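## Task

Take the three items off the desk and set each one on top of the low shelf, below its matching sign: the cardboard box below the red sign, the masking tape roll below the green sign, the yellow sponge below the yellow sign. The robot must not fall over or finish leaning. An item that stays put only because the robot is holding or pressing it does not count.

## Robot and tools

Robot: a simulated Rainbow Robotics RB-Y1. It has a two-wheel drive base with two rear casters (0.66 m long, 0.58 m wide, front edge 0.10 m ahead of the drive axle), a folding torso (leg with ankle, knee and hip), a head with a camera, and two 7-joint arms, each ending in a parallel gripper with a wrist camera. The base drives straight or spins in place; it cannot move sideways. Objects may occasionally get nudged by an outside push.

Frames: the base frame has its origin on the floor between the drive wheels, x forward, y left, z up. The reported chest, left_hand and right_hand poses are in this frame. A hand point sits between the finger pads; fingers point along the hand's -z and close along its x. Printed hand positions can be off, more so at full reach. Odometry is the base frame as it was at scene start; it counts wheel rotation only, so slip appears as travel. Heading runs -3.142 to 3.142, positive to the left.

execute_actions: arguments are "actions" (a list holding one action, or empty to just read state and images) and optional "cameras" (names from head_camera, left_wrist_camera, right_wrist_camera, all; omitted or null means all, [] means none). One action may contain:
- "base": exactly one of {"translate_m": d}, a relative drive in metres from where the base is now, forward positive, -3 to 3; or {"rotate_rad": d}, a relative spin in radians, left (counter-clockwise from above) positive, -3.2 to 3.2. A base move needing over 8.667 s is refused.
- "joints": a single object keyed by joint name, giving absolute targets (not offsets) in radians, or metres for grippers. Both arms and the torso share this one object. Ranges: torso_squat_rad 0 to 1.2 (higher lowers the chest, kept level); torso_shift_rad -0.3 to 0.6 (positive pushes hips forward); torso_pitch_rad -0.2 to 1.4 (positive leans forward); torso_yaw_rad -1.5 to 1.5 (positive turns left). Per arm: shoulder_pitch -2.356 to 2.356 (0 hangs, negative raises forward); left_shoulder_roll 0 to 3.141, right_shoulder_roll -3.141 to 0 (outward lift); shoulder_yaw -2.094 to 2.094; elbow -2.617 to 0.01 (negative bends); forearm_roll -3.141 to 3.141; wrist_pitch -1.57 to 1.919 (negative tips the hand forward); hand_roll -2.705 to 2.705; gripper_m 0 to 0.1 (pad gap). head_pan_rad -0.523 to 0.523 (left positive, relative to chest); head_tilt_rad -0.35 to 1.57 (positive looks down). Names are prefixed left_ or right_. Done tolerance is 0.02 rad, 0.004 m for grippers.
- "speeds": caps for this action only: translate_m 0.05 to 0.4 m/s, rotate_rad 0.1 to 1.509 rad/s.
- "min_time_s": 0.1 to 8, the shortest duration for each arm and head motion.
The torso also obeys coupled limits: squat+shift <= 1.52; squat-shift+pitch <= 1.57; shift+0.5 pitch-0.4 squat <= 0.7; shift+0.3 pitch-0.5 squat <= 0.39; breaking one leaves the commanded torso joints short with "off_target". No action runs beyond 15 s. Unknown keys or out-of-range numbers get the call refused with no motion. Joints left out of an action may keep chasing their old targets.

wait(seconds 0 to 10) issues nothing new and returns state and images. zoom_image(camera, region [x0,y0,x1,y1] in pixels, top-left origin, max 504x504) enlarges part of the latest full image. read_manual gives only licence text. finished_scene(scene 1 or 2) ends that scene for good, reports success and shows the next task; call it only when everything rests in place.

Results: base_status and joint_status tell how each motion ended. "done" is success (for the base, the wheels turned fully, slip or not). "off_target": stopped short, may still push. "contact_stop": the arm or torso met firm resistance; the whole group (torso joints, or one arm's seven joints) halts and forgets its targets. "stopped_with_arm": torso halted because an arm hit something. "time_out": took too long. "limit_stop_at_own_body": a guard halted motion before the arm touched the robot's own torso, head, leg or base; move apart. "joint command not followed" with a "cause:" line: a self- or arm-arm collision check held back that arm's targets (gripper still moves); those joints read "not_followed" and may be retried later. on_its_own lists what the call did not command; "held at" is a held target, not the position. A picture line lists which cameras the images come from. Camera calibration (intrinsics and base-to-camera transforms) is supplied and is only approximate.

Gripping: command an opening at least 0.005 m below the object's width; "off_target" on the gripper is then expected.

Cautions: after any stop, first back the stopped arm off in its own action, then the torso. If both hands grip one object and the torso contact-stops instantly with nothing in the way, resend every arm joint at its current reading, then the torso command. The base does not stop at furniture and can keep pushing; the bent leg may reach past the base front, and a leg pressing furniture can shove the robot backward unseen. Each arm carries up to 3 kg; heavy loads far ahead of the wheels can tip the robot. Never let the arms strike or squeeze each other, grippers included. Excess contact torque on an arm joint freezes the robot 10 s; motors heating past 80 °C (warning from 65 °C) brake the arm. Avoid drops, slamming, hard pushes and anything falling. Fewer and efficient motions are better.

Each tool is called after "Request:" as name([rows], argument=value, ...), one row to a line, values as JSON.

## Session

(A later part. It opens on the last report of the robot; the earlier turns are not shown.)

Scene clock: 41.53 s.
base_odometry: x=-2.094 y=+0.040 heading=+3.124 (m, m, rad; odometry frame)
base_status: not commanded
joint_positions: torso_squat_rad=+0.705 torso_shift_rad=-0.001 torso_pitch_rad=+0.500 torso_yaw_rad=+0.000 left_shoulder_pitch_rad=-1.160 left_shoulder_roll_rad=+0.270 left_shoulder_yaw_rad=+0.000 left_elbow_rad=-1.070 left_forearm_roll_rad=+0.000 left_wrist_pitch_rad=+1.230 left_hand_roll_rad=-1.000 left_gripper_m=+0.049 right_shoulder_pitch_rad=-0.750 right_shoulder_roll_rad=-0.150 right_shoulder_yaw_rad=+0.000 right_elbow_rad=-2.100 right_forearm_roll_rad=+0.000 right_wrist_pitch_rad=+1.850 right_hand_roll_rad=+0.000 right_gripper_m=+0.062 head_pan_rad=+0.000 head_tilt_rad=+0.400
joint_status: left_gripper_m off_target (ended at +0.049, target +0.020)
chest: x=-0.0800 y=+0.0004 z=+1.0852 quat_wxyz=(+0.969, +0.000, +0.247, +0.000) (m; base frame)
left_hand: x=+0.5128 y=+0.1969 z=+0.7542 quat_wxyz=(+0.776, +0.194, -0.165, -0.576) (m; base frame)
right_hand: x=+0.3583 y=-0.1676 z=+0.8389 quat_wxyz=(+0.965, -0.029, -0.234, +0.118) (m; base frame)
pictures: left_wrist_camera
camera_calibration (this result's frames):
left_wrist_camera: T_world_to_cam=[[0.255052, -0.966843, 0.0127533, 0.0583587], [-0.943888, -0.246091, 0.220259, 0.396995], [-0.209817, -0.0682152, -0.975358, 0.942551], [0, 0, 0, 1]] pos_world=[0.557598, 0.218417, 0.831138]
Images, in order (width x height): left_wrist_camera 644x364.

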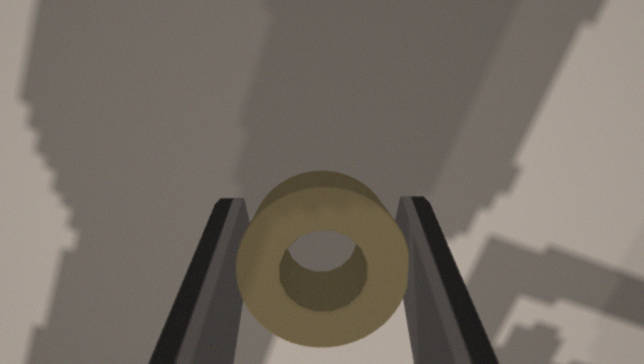

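Request:
execute_actions([
  {"joints":{"torso_squat_rad":0.5}},
], cameras=[])

Request:
execute_actions([
  {"base":{"translate_m":-0.5}},
], cameras=[])

Request:
execute_actions([
  {"base":{"rotate_rad":-0.486}},
], cameras=[])

Request:
execute_actions([
  {"base":{"translate_m":-2.69}},
], cameras=[])

Request:
execute_actions([
  {"base":{"rotate_rad":1.975},"joints":{"head_tilt_rad":0.2}},
])

Scene clock: 43.43 s.
base_odometry: x=-2.094 y=+0.040 heading=+3.124 (m, m, rad; odometry frame)
base_status: not commanded
joint_positions: torso_squat_rad=+0.500 torso_shift_rad=-0.001 torso_pitch_rad=+0.500 torso_yaw_rad=+0.000 left_shoulder_pitch_rad=-1.160 left_shoulder_roll_rad=+0.270 left_shoulder_yaw_rad=+0.000 left_elbow_rad=-1.070 left_forearm_roll_rad=+0.000 left_wrist_pitch_rad=+1.230 left_hand_roll_rad=-1.000 left_gripper_m=+0.049 right_shoulder_pitch_rad=-0.750 right_shoulder_roll_rad=-0.150 right_shoulder_yaw_rad=+0.000 right_elbow_rad=-2.100 right_forearm_roll_rad=+0.000 right_wrist_pitch_rad=+1.850 right_hand_roll_rad=+0.000 right_gripper_m=+0.062 head_pan_rad=+0.000 head_tilt_rad=+0.400
joint_status: all done
chest: x=-0.0800 y=+0.0005 z=+1.1664 quat_wxyz=(+0.969, +0.000, +0.247, +0.000) (m; base frame)
left_hand: x=+0.5128 y=+0.1970 z=+0.8353 quat_wxyz=(+0.776, +0.194, -0.165, -0.576) (m; base frame)
right_hand: x=+0.3583 y=-0.1675 z=+0.9200 quat_wxyz=(+0.965, -0.029, -0.234, +0.118) (m; base frame)
pictures: none
No camera images: the call's "cameras" was empty. Leave "cameras" out to get every camera's image.

Scene clock: 46.23 s.
base_odometry: x=-1.594 y=+0.031 heading=+3.124 (m, m, rad; odometry frame)
base_status: done
joint_positions: torso_squat_rad=+0.500 torso_shift_rad=-0.001 torso_pitch_rad=+0.500 torso_yaw_rad=+0.000 left_shoulder_pitch_rad=-1.160 left_shoulder_roll_rad=+0.270 left_shoulder_yaw_rad=+0.000 left_elbow_rad=-1.070 left_forearm_roll_rad=+0.000 left_wrist_pitch_rad=+1.230 left_hand_roll_rad=-1.000 left_gripper_m=+0.049 right_shoulder_pitch_rad=-0.750 right_shoulder_roll_rad=-0.150 right_shoulder_yaw_rad=+0.000 right_elbow_rad=-2.100 right_forearm_roll_rad=+0.000 right_wrist_pitch_rad=+1.850 right_hand_roll_rad=+0.000 right_gripper_m=+0.062 head_pan_rad=+0.000 head_tilt_rad=+0.400
joint_status: not commanded
chest: x=-0.0801 y=+0.0005 z=+1.1664 quat_wxyz=(+0.969, +0.000, +0.247, +0.000) (m; base frame)
left_hand: x=+0.5128 y=+0.1970 z=+0.8354 quat_wxyz=(+0.776, +0.194, -0.166, -0.576) (m; base frame)
right_hand: x=+0.3582 y=-0.1675 z=+0.9200 quat_wxyz=(+0.965, -0.029, -0.234, +0.118) (m; base frame)
pictures: none
No camera images: the call's "cameras" was empty. Leave "cameras" out to get every camera's image.

Scene clock: 48.53 s.
base_odometry: x=-1.594 y=+0.031 heading=+2.639 (m, m, rad; odometry frame)
base_status: done
joint_positions: torso_squat_rad=+0.500 torso_shift_rad=-0.001 torso_pitch_rad=+0.500 torso_yaw_rad=+0.000 left_shoulder_pitch_rad=-1.160 left_shoulder_roll_rad=+0.270 left_shoulder_yaw_rad=+0.000 left_elbow_rad=-1.070 left_forearm_roll_rad=+0.000 left_wrist_pitch_rad=+1.230 left_hand_roll_rad=-1.000 left_gripper_m=+0.049 right_shoulder_pitch_rad=-0.750 right_shoulder_roll_rad=-0.150 right_shoulder_yaw_rad=+0.000 right_elbow_rad=-2.100 right_forearm_roll_rad=+0.000 right_wrist_pitch_rad=+1.850 right_hand_roll_rad=+0.000 right_gripper_m=+0.062 head_pan_rad=+0.000 head_tilt_rad=+0.400
joint_status: not commanded
chest: x=-0.0801 y=+0.0005 z=+1.1664 quat_wxyz=(+0.969, +0.000, +0.247, +0.000) (m; base frame)
left_hand: x=+0.5128 y=+0.1970 z=+0.8354 quat_wxyz=(+0.776, +0.194, -0.166, -0.576) (m; base frame)
right_hand: x=+0.3582 y=-0.1675 z=+0.9200 quat_wxyz=(+0.965, -0.029, -0.234, +0.118) (m; base frame)
pictures: none
No camera images: the call's "cameras" was empty. Leave "cameras" out to get every camera's image.

Scene clock: 56.80 s.
base_odometry: x=+0.762 y=-1.266 heading=+2.638 (m, m, rad; odometry frame)
base_status: done
joint_positions: torso_squat_rad=+0.500 torso_shift_rad=-0.001 torso_pitch_rad=+0.500 torso_yaw_rad=+0.000 left_shoulder_pitch_rad=-1.160 left_shoulder_roll_rad=+0.270 left_shoulder_yaw_rad=+0.000 left_elbow_rad=-1.070 left_forearm_roll_rad=+0.000 left_wrist_pitch_rad=+1.230 left_hand_roll_rad=-1.000 left_gripper_m=+0.049 right_shoulder_pitch_rad=-0.750 right_shoulder_roll_rad=-0.150 right_shoulder_yaw_rad=+0.000 right_elbow_rad=-2.100 right_forearm_roll_rad=+0.000 right_wrist_pitch_rad=+1.850 right_hand_roll_rad=+0.000 right_gripper_m=+0.062 head_pan_rad=+0.000 head_tilt_rad=+0.400
joint_status: not commanded
chest: x=-0.0801 y=+0.0005 z=+1.1664 quat_wxyz=(+0.969, +0.000, +0.247, +0.000) (m; base frame)
left_hand: x=+0.5128 y=+0.1970 z=+0.8354 quat_wxyz=(+0.776, +0.194, -0.166, -0.576) (m; base frame)
right_hand: x=+0.3582 y=-0.1675 z=+0.9200 quat_wxyz=(+0.965, -0.029, -0.234, +0.118) (m; base frame)
pictures: none
No camera images: the call's "cameras" was empty. Leave "cameras" out to get every camera's image.

Scene clock: 61.10 s.
base_odometry: x=+0.762 y=-1.266 heading=-1.671 (m, m, rad; odometry frame)
base_status: done
joint_positions: torso_squat_rad=+0.500 torso_shift_rad=-0.001 torso_pitch_rad=+0.500 torso_yaw_rad=+0.000 left_shoulder_pitch_rad=-1.160 left_shoulder_roll_rad=+0.270 left_shoulder_yaw_rad=+0.000 left_elbow_rad=-1.070 left_forearm_roll_rad=+0.000 left_wrist_pitch_rad=+1.230 left_hand_roll_rad=-1.000 left_gripper_m=+0.049 right_shoulder_pitch_rad=-0.750 right_shoulder_roll_rad=-0.150 right_shoulder_yaw_rad=+0.000 right_elbow_rad=-2.100 right_forearm_roll_rad=+0.000 right_wrist_pitch_rad=+1.850 right_hand_roll_rad=+0.000 right_gripper_m=+0.062 head_pan_rad=+0.000 head_tilt_rad=+0.200
joint_status: all done
chest: x=-0.0801 y=+0.0005 z=+1.1664 quat_wxyz=(+0.969, +0.000, +0.247, +0.000) (m; base frame)
left_hand: x=+0.5128 y=+0.1970 z=+0.8354 quat_wxyz=(+0.776, +0.194, -0.166, -0.576) (m; base frame)
right_hand: x=+0.3582 y=-0.1675 z=+0.9200 quat_wxyz=(+0.965, -0.029, -0.234, +0.118) (m; base frame)
pictures: head_camera, left_wrist_camera, right_wrist_camera
camera_calibration (this result's frames):
head_camera: T_world_to_cam=[[-0.00996403, -0.997208, 0.0740035, -0.0988603], [-0.639266, -0.050556, -0.767322, 1.09831], [0.768921, -0.0549535, -0.636977, 0.769641], [0, 0, 0, 1]] pos_world=[0.109336, -0.000763443, 1.34032]
left_wrist_camera: T_world_to_cam=[[0.255029, -0.966849, 0.0127964, 0.0573147], [-0.943911, -0.246064, 0.220191, 0.37914], [-0.209742, -0.0682336, -0.975373, 1.02174], [0, 0, 0, 1]] pos_world=[0.557559, 0.218424, 0.912359]
right_wrist_camera: T_world_to_cam=[[-0.873724, -0.221911, -0.432853, 0.67365], [-0.425179, 0.780677, 0.458002, -0.105384], [0.236283, 0.584208, -0.776448, 0.815072], [0, 0, 0, 1]] pos_world=[0.35119, -0.24441, 0.972719]
Images, in order (width x height): head_camera 896x504, left_wrist_camera 644x364, right_wrist_camera 644x364.

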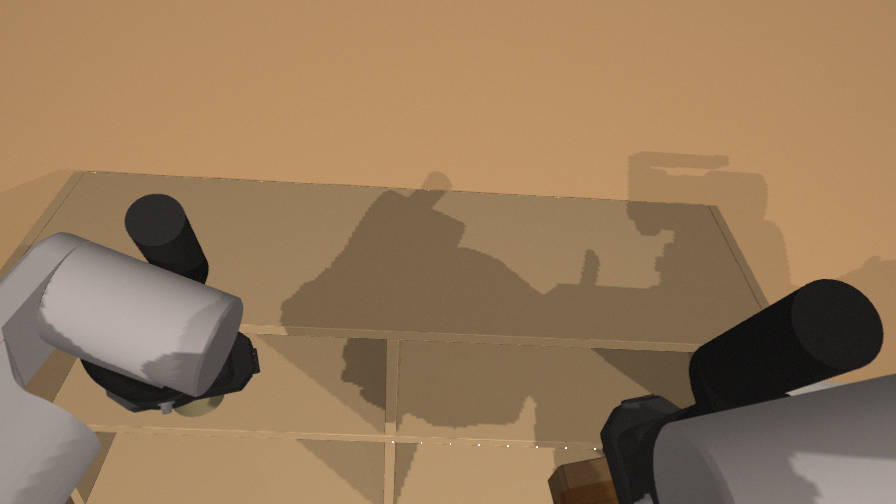

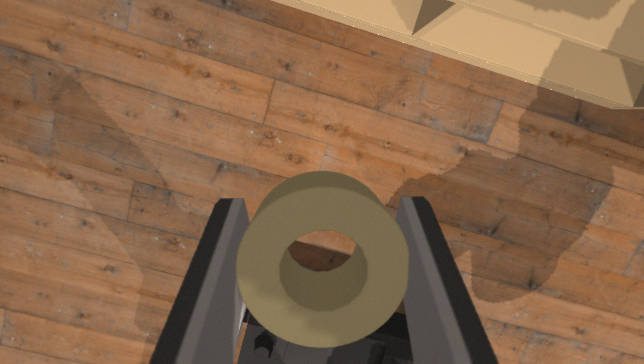

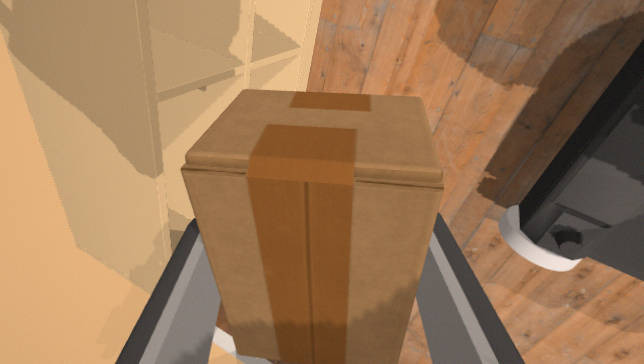

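Request:
execute_actions([
  {"base":{"translate_m":0.58},"joints":{"torso_squat_rad":0.62,"head_tilt_rad":0.5,"right_shoulder_pitch_rad":-0.97,"right_elbow_rad":-1.1,"right_wrist_pitch_rad":1.41,"right_shoulder_roll_rad":-0.2,"left_shoulder_pitch_rad":-1.0,"left_elbow_rad":-1.5,"left_wrist_pitch_rad":1.5},"min_time_s":2},
], cameras=["head_camera","right_wrist_camera"])

Scene clock: 64.27 s.
base_odometry: x=+0.705 y=-1.844 heading=-1.670 (m, m, rad; odometry frame)
base_status: done
joint_positions: torso_squat_rad=+0.620 torso_shift_rad=+0.000 torso_pitch_rad=+0.500 torso_yaw_rad=+0.000 left_shoulder_pitch_rad=-1.001 left_shoulder_roll_rad=+0.270 left_shoulder_yaw_rad=+0.000 left_elbow_rad=-1.500 left_forearm_roll_rad=+0.000 left_wrist_pitch_rad=+1.500 left_hand_roll_rad=-1.000 left_gripper_m=+0.049 right_shoulder_pitch_rad=-0.970 right_shoulder_roll_rad=-0.200 right_shoulder_yaw_rad=+0.000 right_elbow_rad=-1.100 right_forearm_roll_rad=+0.000 right_wrist_pitch_rad=+1.410 right_hand_roll_rad=+0.000 right_gripper_m=+0.062 head_pan_rad=+0.000 head_tilt_rad=+0.500
joint_status: all done
chest: x=-0.0799 y=+0.0005 z=+1.1218 quat_wxyz=(+0.969, +0.000, +0.247, +0.000) (m; base frame)
left_hand: x=+0.4681 y=+0.1997 z=+0.8324 quat_wxyz=(+0.780, +0.193, -0.167, -0.572) (m; base frame)
right_hand: x=+0.3914 y=-0.2034 z=+0.6906 quat_wxyz=(+0.987, -0.077, -0.069, +0.123) (m; base frame)
pictures: head_camera, right_wrist_camera
camera_calibration (this result's frames):
head_camera: T_world_to_cam=[[0.0121327, -0.997204, 0.0737351, -0.0960068], [-0.837535, -0.0504182, -0.544052, 0.783849], [0.546249, -0.0551549, -0.835805, 1.00481], [0, 0, 0, 1]] pos_world=[0.108789, -0.000797875, 1.27336]
right_wrist_camera: T_world_to_cam=[[-0.967092, -0.23223, -0.103933, 0.402614], [-0.253816, 0.852329, 0.457288, -0.0102506], [-0.0176105, 0.46862, -0.883224, 0.799606], [0, 0, 0, 1]] pos_world=[0.400844, -0.272476, 0.752764]
Images, in order (width x height): head_camera 896x504, right_wrist_camera 644x364.

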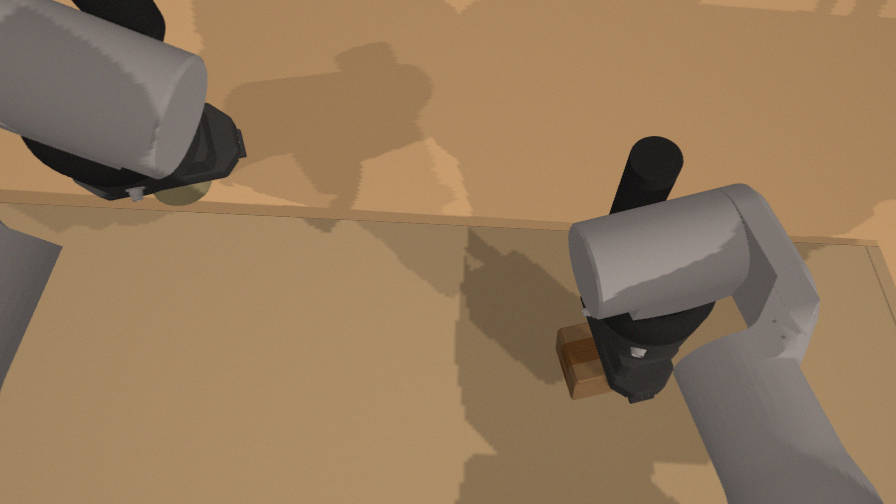

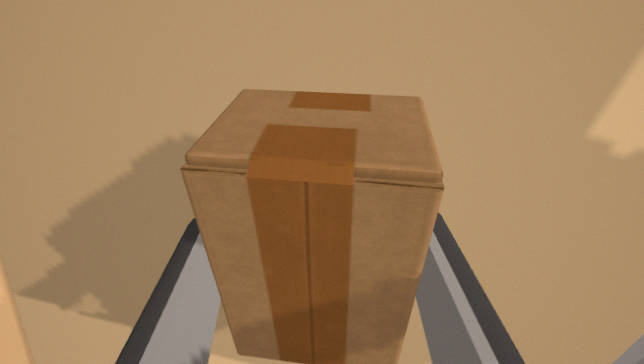

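Request:
execute_actions([
  {"joints":{"torso_squat_rad":0.69,"right_shoulder_roll_rad":-0.05}},
], cameras=["head_camera","right_wrist_camera"])

Scene clock: 65.37 s.
base_odometry: x=+0.705 y=-1.844 heading=-1.670 (m, m, rad; odometry frame)
base_status: not commanded
joint_positions: torso_squat_rad=+0.690 torso_shift_rad=-0.001 torso_pitch_rad=+0.498 torso_yaw_rad=+0.000 left_shoulder_pitch_rad=-1.000 left_shoulder_roll_rad=+0.270 left_shoulder_yaw_rad=+0.000 left_elbow_rad=-1.500 left_forearm_roll_rad=+0.000 left_wrist_pitch_rad=+1.500 left_hand_roll_rad=-1.000 left_gripper_m=+0.049 right_shoulder_pitch_rad=-0.974 right_shoulder_roll_rad=-0.051 right_shoulder_yaw_rad=+0.000 right_elbow_rad=-1.103 right_forearm_roll_rad=+0.000 right_wrist_pitch_rad=+1.410 right_hand_roll_rad=+0.000 right_gripper_m=+0.063 head_pan_rad=+0.000 head_tilt_rad=+0.500
joint_status: all done
chest: x=-0.0808 y=+0.0005 z=+1.0922 quat_wxyz=(+0.969, +0.000, +0.246, +0.000) (m; base frame)
left_hand: x=+0.4677 y=+0.1996 z=+0.8037 quat_wxyz=(+0.780, +0.193, -0.168, -0.571) (m; base frame)
right_hand: x=+0.3687 y=-0.1117 z=+0.6544 quat_wxyz=(+0.987, -0.009, -0.062, +0.150) (m; base frame)
pictures: head_camera, right_wrist_camera
camera_calibration (this result's frames):
head_camera: T_world_to_cam=[[0.0118775, -0.997189, 0.073982, -0.0940488], [-0.836482, -0.0504467, -0.545667, 0.768835], [0.547866, -0.0554034, -0.83473, 0.979504], [0, 0, 0, 1]] pos_world=[0.107597, -0.000731353, 1.24411]
right_wrist_camera: T_world_to_cam=[[-0.954655, -0.278785, -0.104467, 0.388787], [-0.287053, 0.768871, 0.571348, -0.149346], [-0.0789616, 0.575427, -0.814032, 0.713571], [0, 0, 0, 1]] pos_world=[0.384631, -0.187393, 0.706814]
Images, in order (width x height): head_camera 896x504, right_wrist_camera 644x364.

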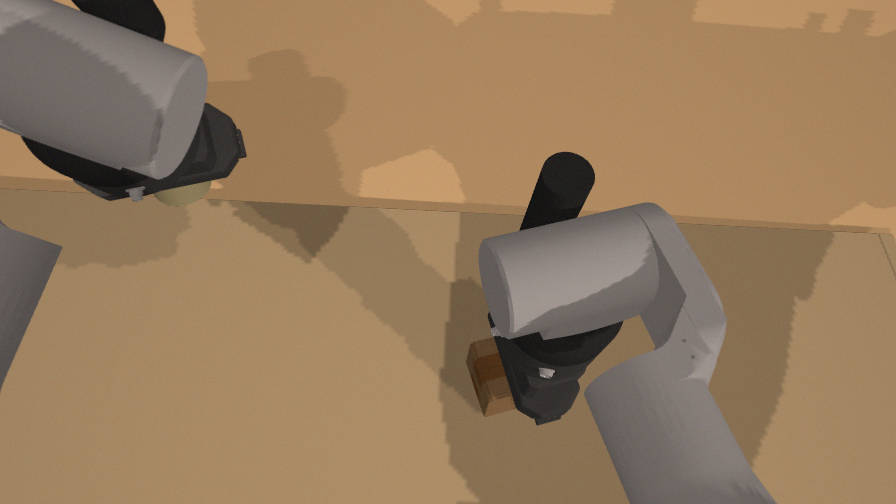

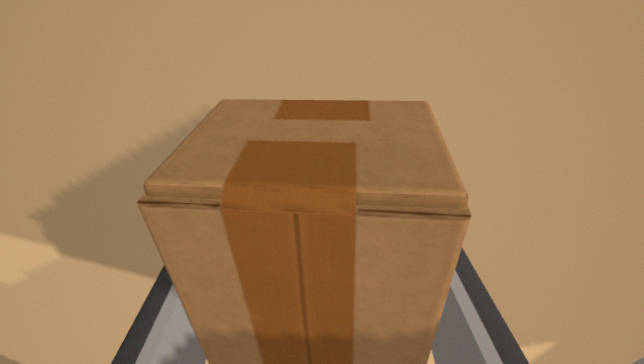

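Request:
execute_actions([
  {"joints":{"right_gripper_m":0.1}},
], cameras=[])

Request:
execute_actions([
  {"joints":{"torso_squat_rad":0.5,"right_elbow_rad":-1.5,"right_wrist_pitch_rad":1.7}},
], cameras=[])

Request:
execute_actions([
  {"base":{"translate_m":-0.65},"joints":{"head_tilt_rad":0.2,"right_shoulder_pitch_rad":-0.75,"right_elbow_rad":-2.1,"right_wrist_pitch_rad":1.85,"right_shoulder_roll_rad":-0.15}},
], cameras=["head_camera"])

Request:
execute_actions([
  {"base":{"rotate_rad":1.59}},
], cameras=[])

Request:
execute_actions([
  {"base":{"translate_m":0.75}},
], cameras=["head_camera"])

Scene clock: 67.00 s.
base_odometry: x=+0.705 y=-1.844 heading=-1.670 (m, m, rad; odometry frame)
base_status: not commanded
joint_positions: torso_squat_rad=+0.690 torso_shift_rad=-0.001 torso_pitch_rad=+0.500 torso_yaw_rad=+0.000 left_shoulder_pitch_rad=-1.000 left_shoulder_roll_rad=+0.270 left_shoulder_yaw_rad=+0.000 left_elbow_rad=-1.500 left_forearm_roll_rad=+0.000 left_wrist_pitch_rad=+1.500 left_hand_roll_rad=-1.000 left_gripper_m=+0.049 right_shoulder_pitch_rad=-0.970 right_shoulder_roll_rad=-0.050 right_shoulder_yaw_rad=+0.000 right_elbow_rad=-1.100 right_forearm_roll_rad=+0.000 right_wrist_pitch_rad=+1.410 right_hand_roll_rad=+0.000 right_gripper_m=+0.100 head_pan_rad=+0.000 head_tilt_rad=+0.500
joint_status: all done
chest: x=-0.0801 y=+0.0005 z=+1.0920 quat_wxyz=(+0.969, +0.000, +0.247, +0.000) (m; base frame)
left_hand: x=+0.4680 y=+0.1996 z=+0.8026 quat_wxyz=(+0.780, +0.193, -0.167, -0.572) (m; base frame)
right_hand: x=+0.3663 y=-0.1118 z=+0.6513 quat_wxyz=(+0.987, -0.009, -0.058, +0.150) (m; base frame)
pictures: none
No camera images: the call's "cameras" was empty. Leave "cameras" out to get every camera's image.

Scene clock: 68.43 s.
base_odometry: x=+0.705 y=-1.844 heading=-1.670 (m, m, rad; odometry frame)
base_status: not commanded
joint_positions: torso_squat_rad=+0.500 torso_shift_rad=-0.001 torso_pitch_rad=+0.500 torso_yaw_rad=+0.000 left_shoulder_pitch_rad=-1.000 left_shoulder_roll_rad=+0.270 left_shoulder_yaw_rad=+0.000 left_elbow_rad=-1.500 left_forearm_roll_rad=+0.000 left_wrist_pitch_rad=+1.500 left_hand_roll_rad=-1.000 left_gripper_m=+0.049 right_shoulder_pitch_rad=-0.970 right_shoulder_roll_rad=-0.050 right_shoulder_yaw_rad=+0.000 right_elbow_rad=-1.500 right_forearm_roll_rad=+0.000 right_wrist_pitch_rad=+1.700 right_hand_roll_rad=+0.000 right_gripper_m=+0.100 head_pan_rad=+0.000 head_tilt_rad=+0.500
joint_status: all done
chest: x=-0.0801 y=+0.0005 z=+1.1664 quat_wxyz=(+0.969, +0.000, +0.247, +0.000) (m; base frame)
left_hand: x=+0.4680 y=+0.1997 z=+0.8770 quat_wxyz=(+0.780, +0.193, -0.167, -0.572) (m; base frame)
right_hand: x=+0.3859 y=-0.1018 z=+0.8321 quat_wxyz=(+0.982, +0.000, -0.112, +0.150) (m; base frame)
pictures: none
No camera images: the call's "cameras" was empty. Leave "cameras" out to get every camera's image.

Scene clock: 71.60 s.
base_odometry: x=+0.769 y=-1.197 heading=-1.670 (m, m, rad; odometry frame)
base_status: done
joint_positions: torso_squat_rad=+0.500 torso_shift_rad=-0.001 torso_pitch_rad=+0.500 torso_yaw_rad=+0.000 left_shoulder_pitch_rad=-1.000 left_shoulder_roll_rad=+0.270 left_shoulder_yaw_rad=+0.000 left_elbow_rad=-1.500 left_forearm_roll_rad=+0.000 left_wrist_pitch_rad=+1.500 left_hand_roll_rad=-1.000 left_gripper_m=+0.049 right_shoulder_pitch_rad=-0.750 right_shoulder_roll_rad=-0.150 right_shoulder_yaw_rad=+0.000 right_elbow_rad=-2.100 right_forearm_roll_rad=+0.000 right_wrist_pitch_rad=+1.850 right_hand_roll_rad=+0.000 right_gripper_m=+0.100 head_pan_rad=+0.000 head_tilt_rad=+0.200
joint_status: all done
chest: x=-0.0801 y=+0.0005 z=+1.1664 quat_wxyz=(+0.969, +0.000, +0.247, +0.000) (m; base frame)
left_hand: x=+0.4680 y=+0.1997 z=+0.8770 quat_wxyz=(+0.780, +0.193, -0.167, -0.572) (m; base frame)
right_hand: x=+0.3583 y=-0.1675 z=+0.9201 quat_wxyz=(+0.965, -0.029, -0.234, +0.118) (m; base frame)
pictures: head_camera
camera_calibration (this result's frames):
head_camera: T_world_to_cam=[[-0.00999076, -0.997207, 0.0740214, -0.0988825], [-0.639239, -0.0505546, -0.767345, 1.09834], [0.768943, -0.0549837, -0.636948, 0.769623], [0, 0, 0, 1]] pos_world=[0.109315, -0.000763567, 1.34033]
Images, in order (width x height): head_camera 896x504.

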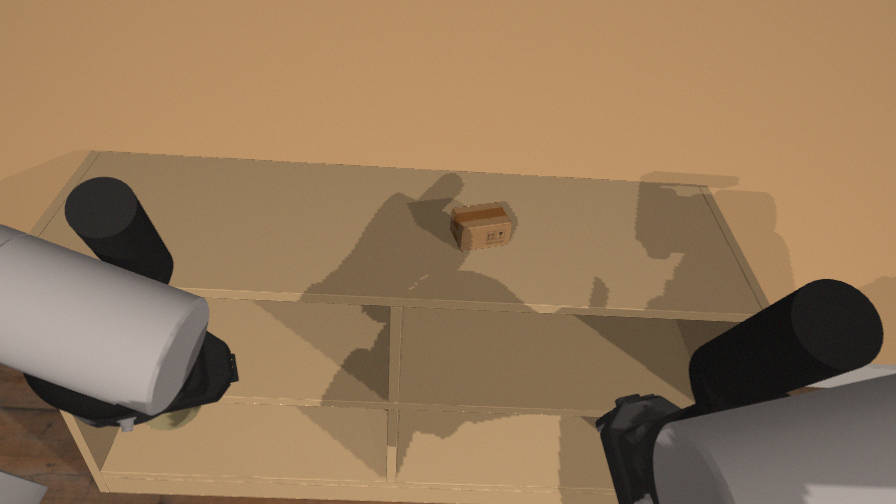

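Scene clock: 75.50 s.
base_odometry: x=+0.769 y=-1.197 heading=-0.080 (m, m, rad; odometry frame)
base_status: done
joint_positions: torso_squat_rad=+0.500 torso_shift_rad=-0.001 torso_pitch_rad=+0.500 torso_yaw_rad=+0.000 left_shoulder_pitch_rad=-1.000 left_shoulder_roll_rad=+0.270 left_shoulder_yaw_rad=+0.000 left_elbow_rad=-1.500 left_forearm_roll_rad=+0.000 left_wrist_pitch_rad=+1.500 left_hand_roll_rad=-1.000 left_gripper_m=+0.049 right_shoulder_pitch_rad=-0.750 right_shoulder_roll_rad=-0.150 right_shoulder_yaw_rad=+0.000 right_elbow_rad=-2.100 right_forearm_roll_rad=+0.000 right_wrist_pitch_rad=+1.850 right_hand_roll_rad=+0.000 right_gripper_m=+0.100 head_pan_rad=+0.000 head_tilt_rad=+0.200
joint_status: not commanded
chest: x=-0.0801 y=+0.0005 z=+1.1664 quat_wxyz=(+0.969, +0.000, +0.247, +0.000) (m; base frame)
left_hand: x=+0.4680 y=+0.1997 z=+0.8770 quat_wxyz=(+0.780, +0.193, -0.167, -0.572) (m; base frame)
right_hand: x=+0.3583 y=-0.1675 z=+0.9201 quat_wxyz=(+0.965, -0.029, -0.234, +0.118) (m; base frame)
pictures: none
No camera images: the call's "cameras" was empty. Leave "cameras" out to get every camera's image.

Scene clock: 78.70 s.
base_odometry: x=+1.517 y=-1.256 heading=-0.080 (m, m, rad; odometry frame)
base_status: done
joint_positions: torso_squat_rad=+0.500 torso_shift_rad=-0.001 torso_pitch_rad=+0.500 torso_yaw_rad=+0.000 left_shoulder_pitch_rad=-1.000 left_shoulder_roll_rad=+0.270 left_shoulder_yaw_rad=+0.000 left_elbow_rad=-1.500 left_forearm_roll_rad=+0.000 left_wrist_pitch_rad=+1.500 left_hand_roll_rad=-1.000 left_gripper_m=+0.049 right_shoulder_pitch_rad=-0.750 right_shoulder_roll_rad=-0.150 right_shoulder_yaw_rad=+0.000 right_elbow_rad=-2.100 right_forearm_roll_rad=+0.000 right_wrist_pitch_rad=+1.850 right_hand_roll_rad=+0.000 right_gripper_m=+0.100 head_pan_rad=+0.000 head_tilt_rad=+0.200
joint_status: not commanded
chest: x=-0.0800 y=+0.0005 z=+1.1664 quat_wxyz=(+0.969, +0.000, +0.247, +0.000) (m; base frame)
left_hand: x=+0.4680 y=+0.1997 z=+0.8769 quat_wxyz=(+0.780, +0.193, -0.167, -0.572) (m; base frame)
right_hand: x=+0.3583 y=-0.1675 z=+0.9201 quat_wxyz=(+0.965, -0.029, -0.234, +0.118) (m; base frame)
pictures: head_camera
camera_calibration (this result's frames):
head_camera: T_world_to_cam=[[-0.00998035, -0.997207, 0.0740219, -0.0988809], [-0.639355, -0.0505534, -0.767248, 1.09825], [0.768847, -0.0549837, -0.637064, 0.769684], [0, 0, 0, 1]] pos_world=[0.109417, -0.000764215, 1.34029]
Images, in order (width x height): head_camera 896x504.

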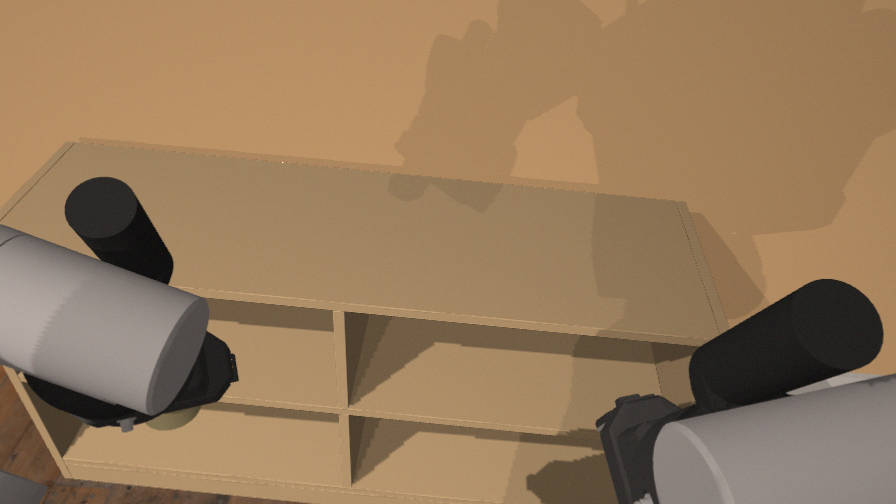

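Request:
execute_actions([
  {"base":{"translate_m":0.48},"joints":{"torso_squat_rad":0.86,"head_tilt_rad":0.4,"left_shoulder_pitch_rad":-1.16,"left_elbow_rad":-1.07,"left_wrist_pitch_rad":1.23},"min_time_s":2},
], cameras=["head_camera","left_wrist_camera"])

Request:
execute_actions([
  {"joints":{"torso_squat_rad":0.9}},
], cameras=["head_camera","left_wrist_camera"])

Scene clock: 81.60 s.
base_odometry: x=+1.995 y=-1.295 heading=-0.080 (m, m, rad; odometry frame)
base_status: done
joint_positions: torso_squat_rad=+0.860 torso_shift_rad=-0.001 torso_pitch_rad=+0.500 torso_yaw_rad=+0.000 left_shoulder_pitch_rad=-1.160 left_shoulder_roll_rad=+0.270 left_shoulder_yaw_rad=+0.000 left_elbow_rad=-1.070 left_forearm_roll_rad=+0.000 left_wrist_pitch_rad=+1.230 left_hand_roll_rad=-1.000 left_gripper_m=+0.049 right_shoulder_pitch_rad=-0.750 right_shoulder_roll_rad=-0.150 right_shoulder_yaw_rad=+0.000 right_elbow_rad=-2.100 right_forearm_roll_rad=+0.000 right_wrist_pitch_rad=+1.850 right_hand_roll_rad=+0.000 right_gripper_m=+0.100 head_pan_rad=+0.000 head_tilt_rad=+0.400
joint_status: all done
chest: x=-0.0799 y=+0.0004 z=+1.0088 quat_wxyz=(+0.969, +0.000, +0.247, +0.000) (m; base frame)
left_hand: x=+0.5129 y=+0.1969 z=+0.6776 quat_wxyz=(+0.776, +0.194, -0.165, -0.576) (m; base frame)
right_hand: x=+0.3584 y=-0.1676 z=+0.7624 quat_wxyz=(+0.965, -0.029, -0.234, +0.118) (m; base frame)
pictures: head_camera, left_wrist_camera
camera_calibration (this result's frames):
head_camera: T_world_to_cam=[[0.00476379, -0.997204, 0.07458, -0.0884465], [-0.77901, -0.050463, -0.624978, 0.815319], [0.626994, -0.0551213, -0.777072, 0.83856], [0, 0, 0, 1]] pos_world=[0.109791, -0.000833205, 1.16777]
left_wrist_camera: T_world_to_cam=[[0.255004, -0.966856, 0.0127684, 0.0592705], [-0.943854, -0.246026, 0.220477, 0.413665], [-0.210028, -0.0682741, -0.975309, 0.86796], [0, 0, 0, 1]] pos_world=[0.557621, 0.218338, 0.754568]
Images, in order (width x height): head_camera 896x504, left_wrist_camera 644x364.

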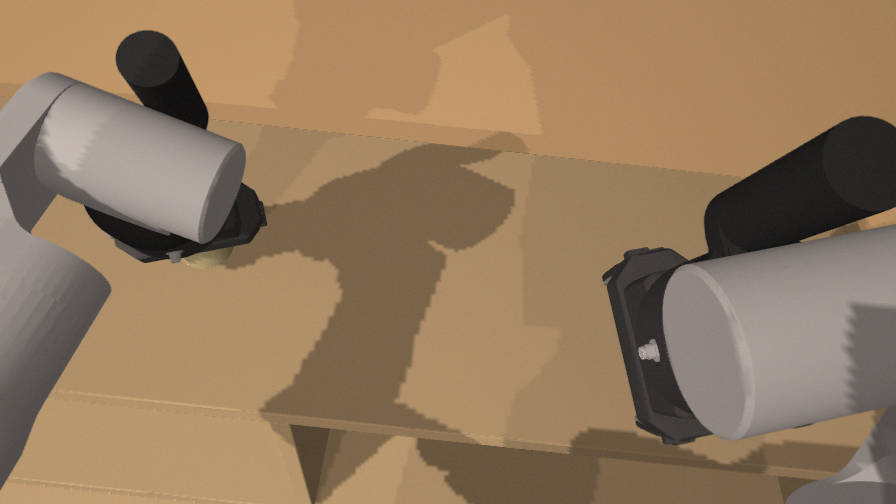

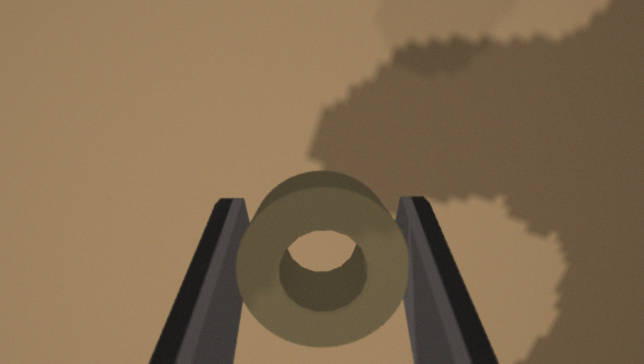

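Scene clock: 82.43 s.
base_odometry: x=+1.995 y=-1.295 heading=-0.080 (m, m, rad; odometry frame)
base_status: not commanded
joint_positions: torso_squat_rad=+0.900 torso_shift_rad=-0.001 torso_pitch_rad=+0.500 torso_yaw_rad=+0.000 left_shoulder_pitch_rad=-1.160 left_shoulder_roll_rad=+0.270 left_shoulder_yaw_rad=+0.000 left_elbow_rad=-1.070 left_forearm_roll_rad=+0.000 left_wrist_pitch_rad=+1.230 left_hand_roll_rad=-1.000 left_gripper_m=+0.049 right_shoulder_pitch_rad=-0.750 right_shoulder_roll_rad=-0.150 right_shoulder_yaw_rad=+0.000 right_elbow_rad=-2.100 right_forearm_roll_rad=+0.000 right_wrist_pitch_rad=+1.850 right_hand_roll_rad=+0.000 right_gripper_m=+0.100 head_pan_rad=+0.000 head_tilt_rad=+0.400
joint_status: all done
chest: x=-0.0799 y=+0.0004 z=+0.9872 quat_wxyz=(+0.969, +0.000, +0.247, +0.000) (m; base frame)
left_hand: x=+0.5129 y=+0.1969 z=+0.6561 quat_wxyz=(+0.776, +0.194, -0.165, -0.576) (m; base frame)
right_hand: x=+0.3584 y=-0.1676 z=+0.7409 quat_wxyz=(+0.965, -0.029, -0.234, +0.118) (m; base frame)
pictures: head_camera, left_wrist_camera
camera_calibration (this result's frames):
head_camera: T_world_to_cam=[[0.00475626, -0.997204, 0.0745806, -0.086847], [-0.778949, -0.0504628, -0.625053, 0.801895], [0.627069, -0.0551216, -0.777011, 0.821769], [0, 0, 0, 1]] pos_world=[0.109743, -0.000841064, 1.14623]
left_wrist_camera: T_world_to_cam=[[0.255008, -0.966855, 0.0127833, 0.0595266], [-0.943871, -0.246032, 0.220398, 0.418471], [-0.209947, -0.0682689, -0.975326, 0.846951], [0, 0, 0, 1]] pos_world=[0.557618, 0.218331, 0.733063]
Images, in order (width x height): head_camera 896x504, left_wrist_camera 644x364.

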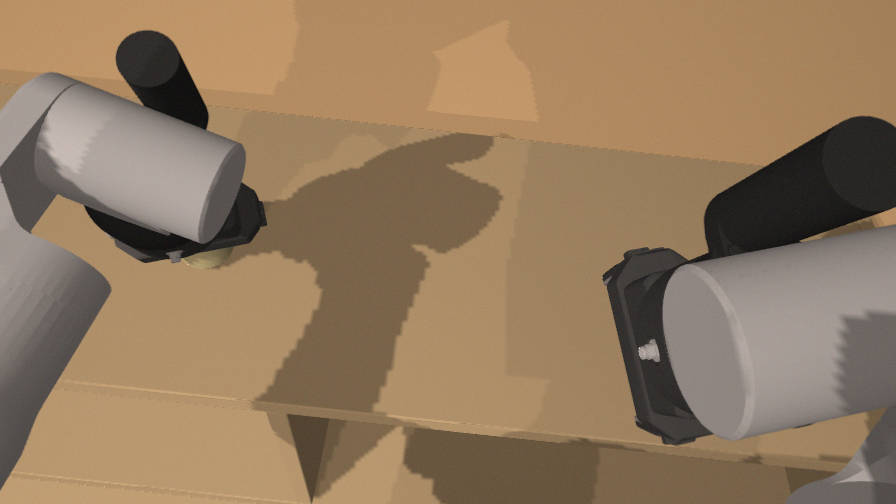

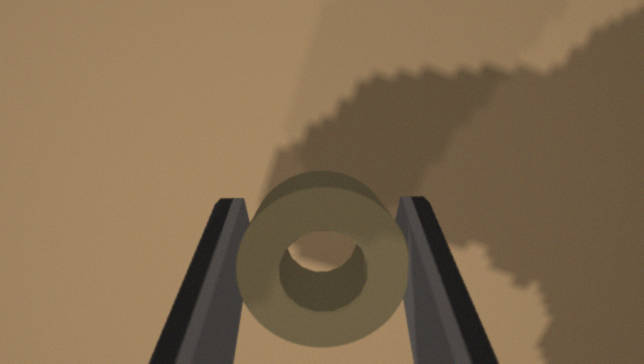

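Request:
execute_actions([
  {"joints":{"torso_squat_rad":0.925}},
], cameras=["left_wrist_camera"])

Request:
execute_actions([
  {"joints":{"torso_squat_rad":0.95}},
], cameras=["left_wrist_camera"])

Scene clock: 83.20 s.
base_odometry: x=+1.995 y=-1.295 heading=-0.080 (m, m, rad; odometry frame)
base_status: not commanded
joint_positions: torso_squat_rad=+0.925 torso_shift_rad=-0.001 torso_pitch_rad=+0.499 torso_yaw_rad=+0.000 left_shoulder_pitch_rad=-1.161 left_shoulder_roll_rad=+0.270 left_shoulder_yaw_rad=+0.000 left_elbow_rad=-1.071 left_forearm_roll_rad=+0.000 left_wrist_pitch_rad=+1.230 left_hand_roll_rad=-1.000 left_gripper_m=+0.049 right_shoulder_pitch_rad=-0.750 right_shoulder_roll_rad=-0.150 right_shoulder_yaw_rad=+0.000 right_elbow_rad=-2.100 right_forearm_roll_rad=+0.000 right_wrist_pitch_rad=+1.850 right_hand_roll_rad=+0.000 right_gripper_m=+0.100 head_pan_rad=+0.000 head_tilt_rad=+0.400
joint_status: all done
chest: x=-0.0802 y=+0.0004 z=+0.9734 quat_wxyz=(+0.969, +0.000, +0.247, +0.000) (m; base frame)
left_hand: x=+0.5134 y=+0.1967 z=+0.6436 quat_wxyz=(+0.776, +0.195, -0.167, -0.576) (m; base frame)
right_hand: x=+0.3583 y=-0.1676 z=+0.7274 quat_wxyz=(+0.964, -0.029, -0.235, +0.118) (m; base frame)
pictures: left_wrist_camera
camera_calibration (this result's frames):
left_wrist_camera: T_world_to_cam=[[0.254635, -0.966944, 0.0134195, 0.0592092], [-0.944533, -0.245709, 0.217911, 0.423605], [-0.20741, -0.068163, -0.975876, 0.833865], [0, 0, 0, 1]] pos_world=[0.557984, 0.218174, 0.720646]
Images, in order (width x height): left_wrist_camera 644x364.

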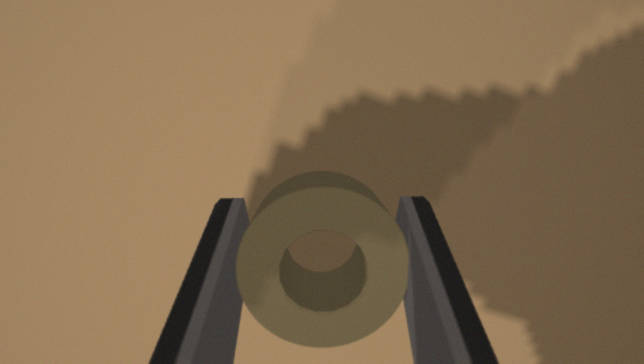

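Scene clock: 84.30 s.
base_odometry: x=+1.995 y=-1.295 heading=-0.080 (m, m, rad; odometry frame)
base_status: not commanded
joint_positions: torso_squat_rad=+0.943 torso_shift_rad=-0.003 torso_pitch_rad=+0.493 torso_yaw_rad=+0.001 left_shoulder_pitch_rad=-1.165 left_shoulder_roll_rad=+0.272 left_shoulder_yaw_rad=+0.000 left_elbow_rad=-1.073 left_forearm_roll_rad=-0.001 left_wrist_pitch_rad=+1.229 left_hand_roll_rad=-1.000 left_gripper_m=+0.049 right_shoulder_pitch_rad=-0.750 right_shoulder_roll_rad=-0.150 right_shoulder_yaw_rad=+0.000 right_elbow_rad=-2.100 right_forearm_roll_rad=+0.000 right_wrist_pitch_rad=+1.850 right_hand_roll_rad=+0.000 right_gripper_m=+0.100 head_pan_rad=+0.000 head_tilt_rad=+0.400
joint_status: torso_squat_rad contact_stop (moved +0.018 of +0.025)
chest: x=-0.0828 y=+0.0002 z=+0.9640 quat_wxyz=(+0.970, +0.000, +0.244, +0.000) (m; base frame)
left_hand: x=+0.5150 y=+0.1966 z=+0.6410 quat_wxyz=(+0.775, +0.199, -0.171, -0.575) (m; base frame)
right_hand: x=+0.3573 y=-0.1675 z=+0.7205 quat_wxyz=(+0.964, -0.029, -0.238, +0.118) (m; base frame)
pictures: left_wrist_camera
camera_calibration (this result's frames):
left_wrist_camera: T_world_to_cam=[[0.253787, -0.967127, 0.0160649, 0.057551], [-0.947496, -0.245227, 0.205221, 0.435164], [-0.194535, -0.0673038, -0.978584, 0.826661], [0, 0, 0, 1]] pos_world=[0.558525, 0.21801, 0.718728]
Images, in order (width x height): left_wrist_camera 644x364.

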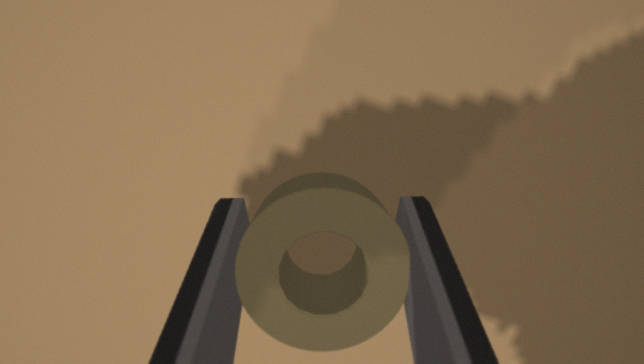

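Request:
execute_actions([
  {"joints":{"left_gripper_m":0.1,"torso_squat_rad":0.92,"torso_pitch_rad":0.5,"torso_shift_rad":0,"torso_yaw_rad":0}},
], cameras=[])

Request:
execute_actions([
  {"joints":{"torso_squat_rad":0.75}},
], cameras=[])

Request:
execute_actions([
  {"base":{"translate_m":-0.5},"joints":{"torso_squat_rad":0.45,"head_tilt_rad":0.2,"left_shoulder_pitch_rad":-1.16,"left_shoulder_roll_rad":0.27,"left_shoulder_yaw_rad":0,"left_elbow_rad":-1.07,"left_forearm_roll_rad":0,"left_wrist_pitch_rad":1.23,"left_hand_roll_rad":-1.0}},
], cameras=["head_camera"])

Request:
execute_actions([
  {"base":{"rotate_rad":-0.2}},
], cameras=[])

Request:
execute_actions([
  {"base":{"translate_m":-3.0}},
], cameras=[])

Request:
execute_actions([
  {"base":{"rotate_rad":-2.98},"joints":{"head_tilt_rad":0.1}},
], cameras=["head_camera"])

Scene clock: 86.10 s.
base_odometry: x=+1.995 y=-1.295 heading=-0.080 (m, m, rad; odometry frame)
base_status: not commanded
joint_positions: torso_squat_rad=+0.920 torso_shift_rad=+0.000 torso_pitch_rad=+0.500 torso_yaw_rad=+0.000 left_shoulder_pitch_rad=-1.161 left_shoulder_roll_rad=+0.270 left_shoulder_yaw_rad=+0.000 left_elbow_rad=-1.070 left_forearm_roll_rad=+0.000 left_wrist_pitch_rad=+1.230 left_hand_roll_rad=-1.000 left_gripper_m=+0.100 right_shoulder_pitch_rad=-0.750 right_shoulder_roll_rad=-0.150 right_shoulder_yaw_rad=+0.000 right_elbow_rad=-2.100 right_forearm_roll_rad=+0.000 right_wrist_pitch_rad=+1.850 right_hand_roll_rad=+0.000 right_gripper_m=+0.100 head_pan_rad=+0.000 head_tilt_rad=+0.400
joint_status: all done
chest: x=-0.0797 y=+0.0003 z=+0.9761 quat_wxyz=(+0.969, +0.000, +0.247, +0.000) (m; base frame)
left_hand: x=+0.5134 y=+0.1969 z=+0.6455 quat_wxyz=(+0.776, +0.194, -0.166, -0.576) (m; base frame)
right_hand: x=+0.3586 y=-0.1676 z=+0.7298 quat_wxyz=(+0.965, -0.029, -0.234, +0.118) (m; base frame)
pictures: none
No camera images: the call's "cameras" was empty. Leave "cameras" out to get every camera's image.

Scene clock: 87.50 s.
base_odometry: x=+1.995 y=-1.295 heading=-0.080 (m, m, rad; odometry frame)
base_status: not commanded
joint_positions: torso_squat_rad=+0.750 torso_shift_rad=+0.000 torso_pitch_rad=+0.500 torso_yaw_rad=+0.000 left_shoulder_pitch_rad=-1.160 left_shoulder_roll_rad=+0.270 left_shoulder_yaw_rad=+0.000 left_elbow_rad=-1.070 left_forearm_roll_rad=+0.000 left_wrist_pitch_rad=+1.230 left_hand_roll_rad=-1.000 left_gripper_m=+0.100 right_shoulder_pitch_rad=-0.750 right_shoulder_roll_rad=-0.150 right_shoulder_yaw_rad=+0.000 right_elbow_rad=-2.100 right_forearm_roll_rad=+0.000 right_wrist_pitch_rad=+1.850 right_hand_roll_rad=+0.000 right_gripper_m=+0.100 head_pan_rad=+0.000 head_tilt_rad=+0.400
joint_status: all done
chest: x=-0.0798 y=+0.0004 z=+1.0643 quat_wxyz=(+0.969, +0.000, +0.247, +0.000) (m; base frame)
left_hand: x=+0.5133 y=+0.1969 z=+0.7335 quat_wxyz=(+0.776, +0.194, -0.166, -0.576) (m; base frame)
right_hand: x=+0.3586 y=-0.1676 z=+0.8179 quat_wxyz=(+0.965, -0.029, -0.234, +0.118) (m; base frame)
pictures: none
No camera images: the call's "cameras" was empty. Leave "cameras" out to get every camera's image.

Scene clock: 90.30 s.
base_odometry: x=+1.497 y=-1.255 heading=-0.079 (m, m, rad; odometry frame)
base_status: done
joint_positions: torso_squat_rad=+0.450 torso_shift_rad=+0.000 torso_pitch_rad=+0.500 torso_yaw_rad=+0.000 left_shoulder_pitch_rad=-1.160 left_shoulder_roll_rad=+0.270 left_shoulder_yaw_rad=+0.000 left_elbow_rad=-1.070 left_forearm_roll_rad=+0.000 left_wrist_pitch_rad=+1.230 left_hand_roll_rad=-1.000 left_gripper_m=+0.100 right_shoulder_pitch_rad=-0.750 right_shoulder_roll_rad=-0.150 right_shoulder_yaw_rad=+0.000 right_elbow_rad=-2.100 right_forearm_roll_rad=+0.000 right_wrist_pitch_rad=+1.850 right_hand_roll_rad=+0.000 right_gripper_m=+0.100 head_pan_rad=+0.000 head_tilt_rad=+0.200
joint_status: all done
chest: x=-0.0798 y=+0.0004 z=+1.1824 quat_wxyz=(+0.969, +0.000, +0.247, +0.000) (m; base frame)
left_hand: x=+0.5132 y=+0.1970 z=+0.8516 quat_wxyz=(+0.776, +0.194, -0.166, -0.576) (m; base frame)
right_hand: x=+0.3586 y=-0.1676 z=+0.9361 quat_wxyz=(+0.965, -0.029, -0.234, +0.118) (m; base frame)
pictures: head_camera
camera_calibration (this result's frames):
head_camera: T_world_to_cam=[[-0.00993929, -0.997216, 0.0739067, -0.0999698], [-0.639217, -0.0505008, -0.767366, 1.11083], [0.768962, -0.0548695, -0.636935, 0.779585], [0, 0, 0, 1]] pos_world=[0.109594, -0.000818453, 1.35634]
Images, in order (width x height): head_camera 896x504.

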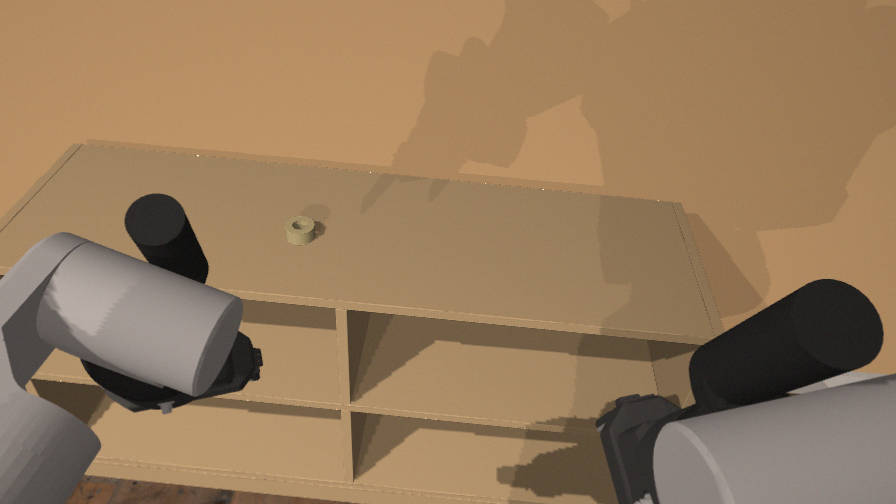

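Scene clock: 91.90 s.
base_odometry: x=+1.497 y=-1.255 heading=-0.278 (m, m, rad; odometry frame)
base_status: done
joint_positions: torso_squat_rad=+0.450 torso_shift_rad=+0.000 torso_pitch_rad=+0.500 torso_yaw_rad=+0.000 left_shoulder_pitch_rad=-1.160 left_shoulder_roll_rad=+0.270 left_shoulder_yaw_rad=+0.000 left_elbow_rad=-1.070 left_forearm_roll_rad=+0.000 left_wrist_pitch_rad=+1.230 left_hand_roll_rad=-1.000 left_gripper_m=+0.100 right_shoulder_pitch_rad=-0.750 right_shoulder_roll_rad=-0.150 right_shoulder_yaw_rad=+0.000 right_elbow_rad=-2.100 right_forearm_roll_rad=+0.000 right_wrist_pitch_rad=+1.850 right_hand_roll_rad=+0.000 right_gripper_m=+0.100 head_pan_rad=+0.000 head_tilt_rad=+0.200
joint_status: not commanded
chest: x=-0.0798 y=+0.0004 z=+1.1824 quat_wxyz=(+0.969, +0.000, +0.247, +0.000) (m; base frame)
left_hand: x=+0.5132 y=+0.1970 z=+0.8516 quat_wxyz=(+0.776, +0.194, -0.166, -0.576) (m; base frame)
right_hand: x=+0.3586 y=-0.1676 z=+0.9361 quat_wxyz=(+0.965, -0.029, -0.234, +0.118) (m; base frame)
pictures: none
No camera images: the call's "cameras" was empty. Leave "cameras" out to get every camera's image.

Scene clock: 101.17 s.
base_odometry: x=-1.388 y=-0.430 heading=-0.279 (m, m, rad; odometry frame)
base_status: done
joint_positions: torso_squat_rad=+0.450 torso_shift_rad=+0.000 torso_pitch_rad=+0.500 torso_yaw_rad=+0.000 left_shoulder_pitch_rad=-1.160 left_shoulder_roll_rad=+0.270 left_shoulder_yaw_rad=+0.000 left_elbow_rad=-1.070 left_forearm_roll_rad=+0.000 left_wrist_pitch_rad=+1.230 left_hand_roll_rad=-1.000 left_gripper_m=+0.100 right_shoulder_pitch_rad=-0.750 right_shoulder_roll_rad=-0.150 right_shoulder_yaw_rad=+0.000 right_elbow_rad=-2.100 right_forearm_roll_rad=+0.000 right_wrist_pitch_rad=+1.850 right_hand_roll_rad=+0.000 right_gripper_m=+0.100 head_pan_rad=+0.000 head_tilt_rad=+0.200
joint_status: not commanded
chest: x=-0.0798 y=+0.0004 z=+1.1824 quat_wxyz=(+0.969, +0.000, +0.247, +0.000) (m; base frame)
left_hand: x=+0.5132 y=+0.1970 z=+0.8515 quat_wxyz=(+0.776, +0.194, -0.166, -0.576) (m; base frame)
right_hand: x=+0.3586 y=-0.1676 z=+0.9361 quat_wxyz=(+0.965, -0.029, -0.234, +0.118) (m; base frame)
pictures: none
No camera images: the call's "cameras" was empty. Leave "cameras" out to get every camera's image.

Scene clock: 106.37 s.
base_odometry: x=-1.388 y=-0.430 heading=+3.025 (m, m, rad; odometry frame)
base_status: done
joint_positions: torso_squat_rad=+0.450 torso_shift_rad=+0.000 torso_pitch_rad=+0.500 torso_yaw_rad=+0.000 left_shoulder_pitch_rad=-1.160 left_shoulder_roll_rad=+0.270 left_shoulder_yaw_rad=+0.000 left_elbow_rad=-1.070 left_forearm_roll_rad=+0.000 left_wrist_pitch_rad=+1.230 left_hand_roll_rad=-1.000 left_gripper_m=+0.100 right_shoulder_pitch_rad=-0.750 right_shoulder_roll_rad=-0.150 right_shoulder_yaw_rad=+0.000 right_elbow_rad=-2.100 right_forearm_roll_rad=+0.000 right_wrist_pitch_rad=+1.850 right_hand_roll_rad=+0.000 right_gripper_m=+0.100 head_pan_rad=+0.000 head_tilt_rad=+0.100
joint_status: all done
chest: x=-0.0798 y=+0.0004 z=+1.1824 quat_wxyz=(+0.969, +0.000, +0.247, +0.000) (m; base frame)
left_hand: x=+0.5132 y=+0.1970 z=+0.8515 quat_wxyz=(+0.776, +0.194, -0.166, -0.576) (m; base frame)
right_hand: x=+0.3586 y=-0.1676 z=+0.9361 quat_wxyz=(+0.965, -0.029, -0.234, +0.118) (m; base frame)
pictures: head_camera
camera_calibration (this result's frames):
head_camera: T_world_to_cam=[[-0.0172052, -0.997214, 0.0725879, -0.0979038], [-0.559432, -0.0505701, -0.827332, 1.18881], [0.828697, -0.0548425, -0.557004, 0.669753], [0, 0, 0, 1]] pos_world=[0.108352, -0.00078182, 1.3637]
Images, in order (width x height): head_camera 896x504.

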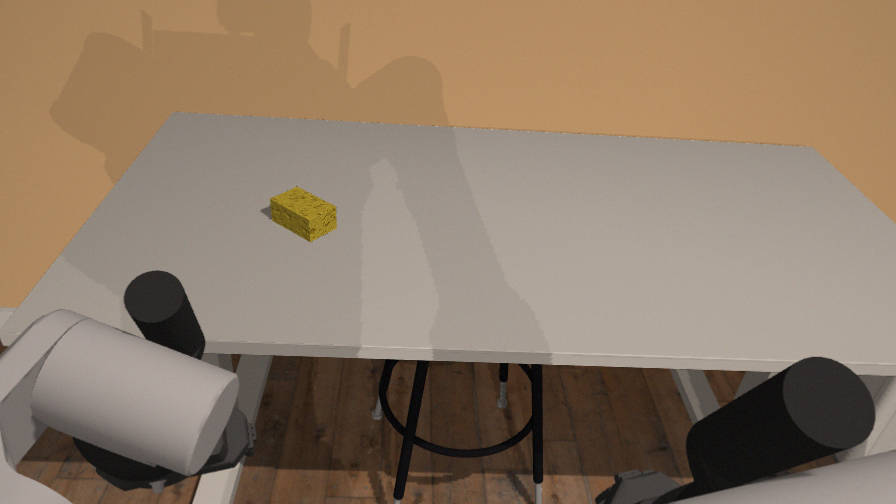

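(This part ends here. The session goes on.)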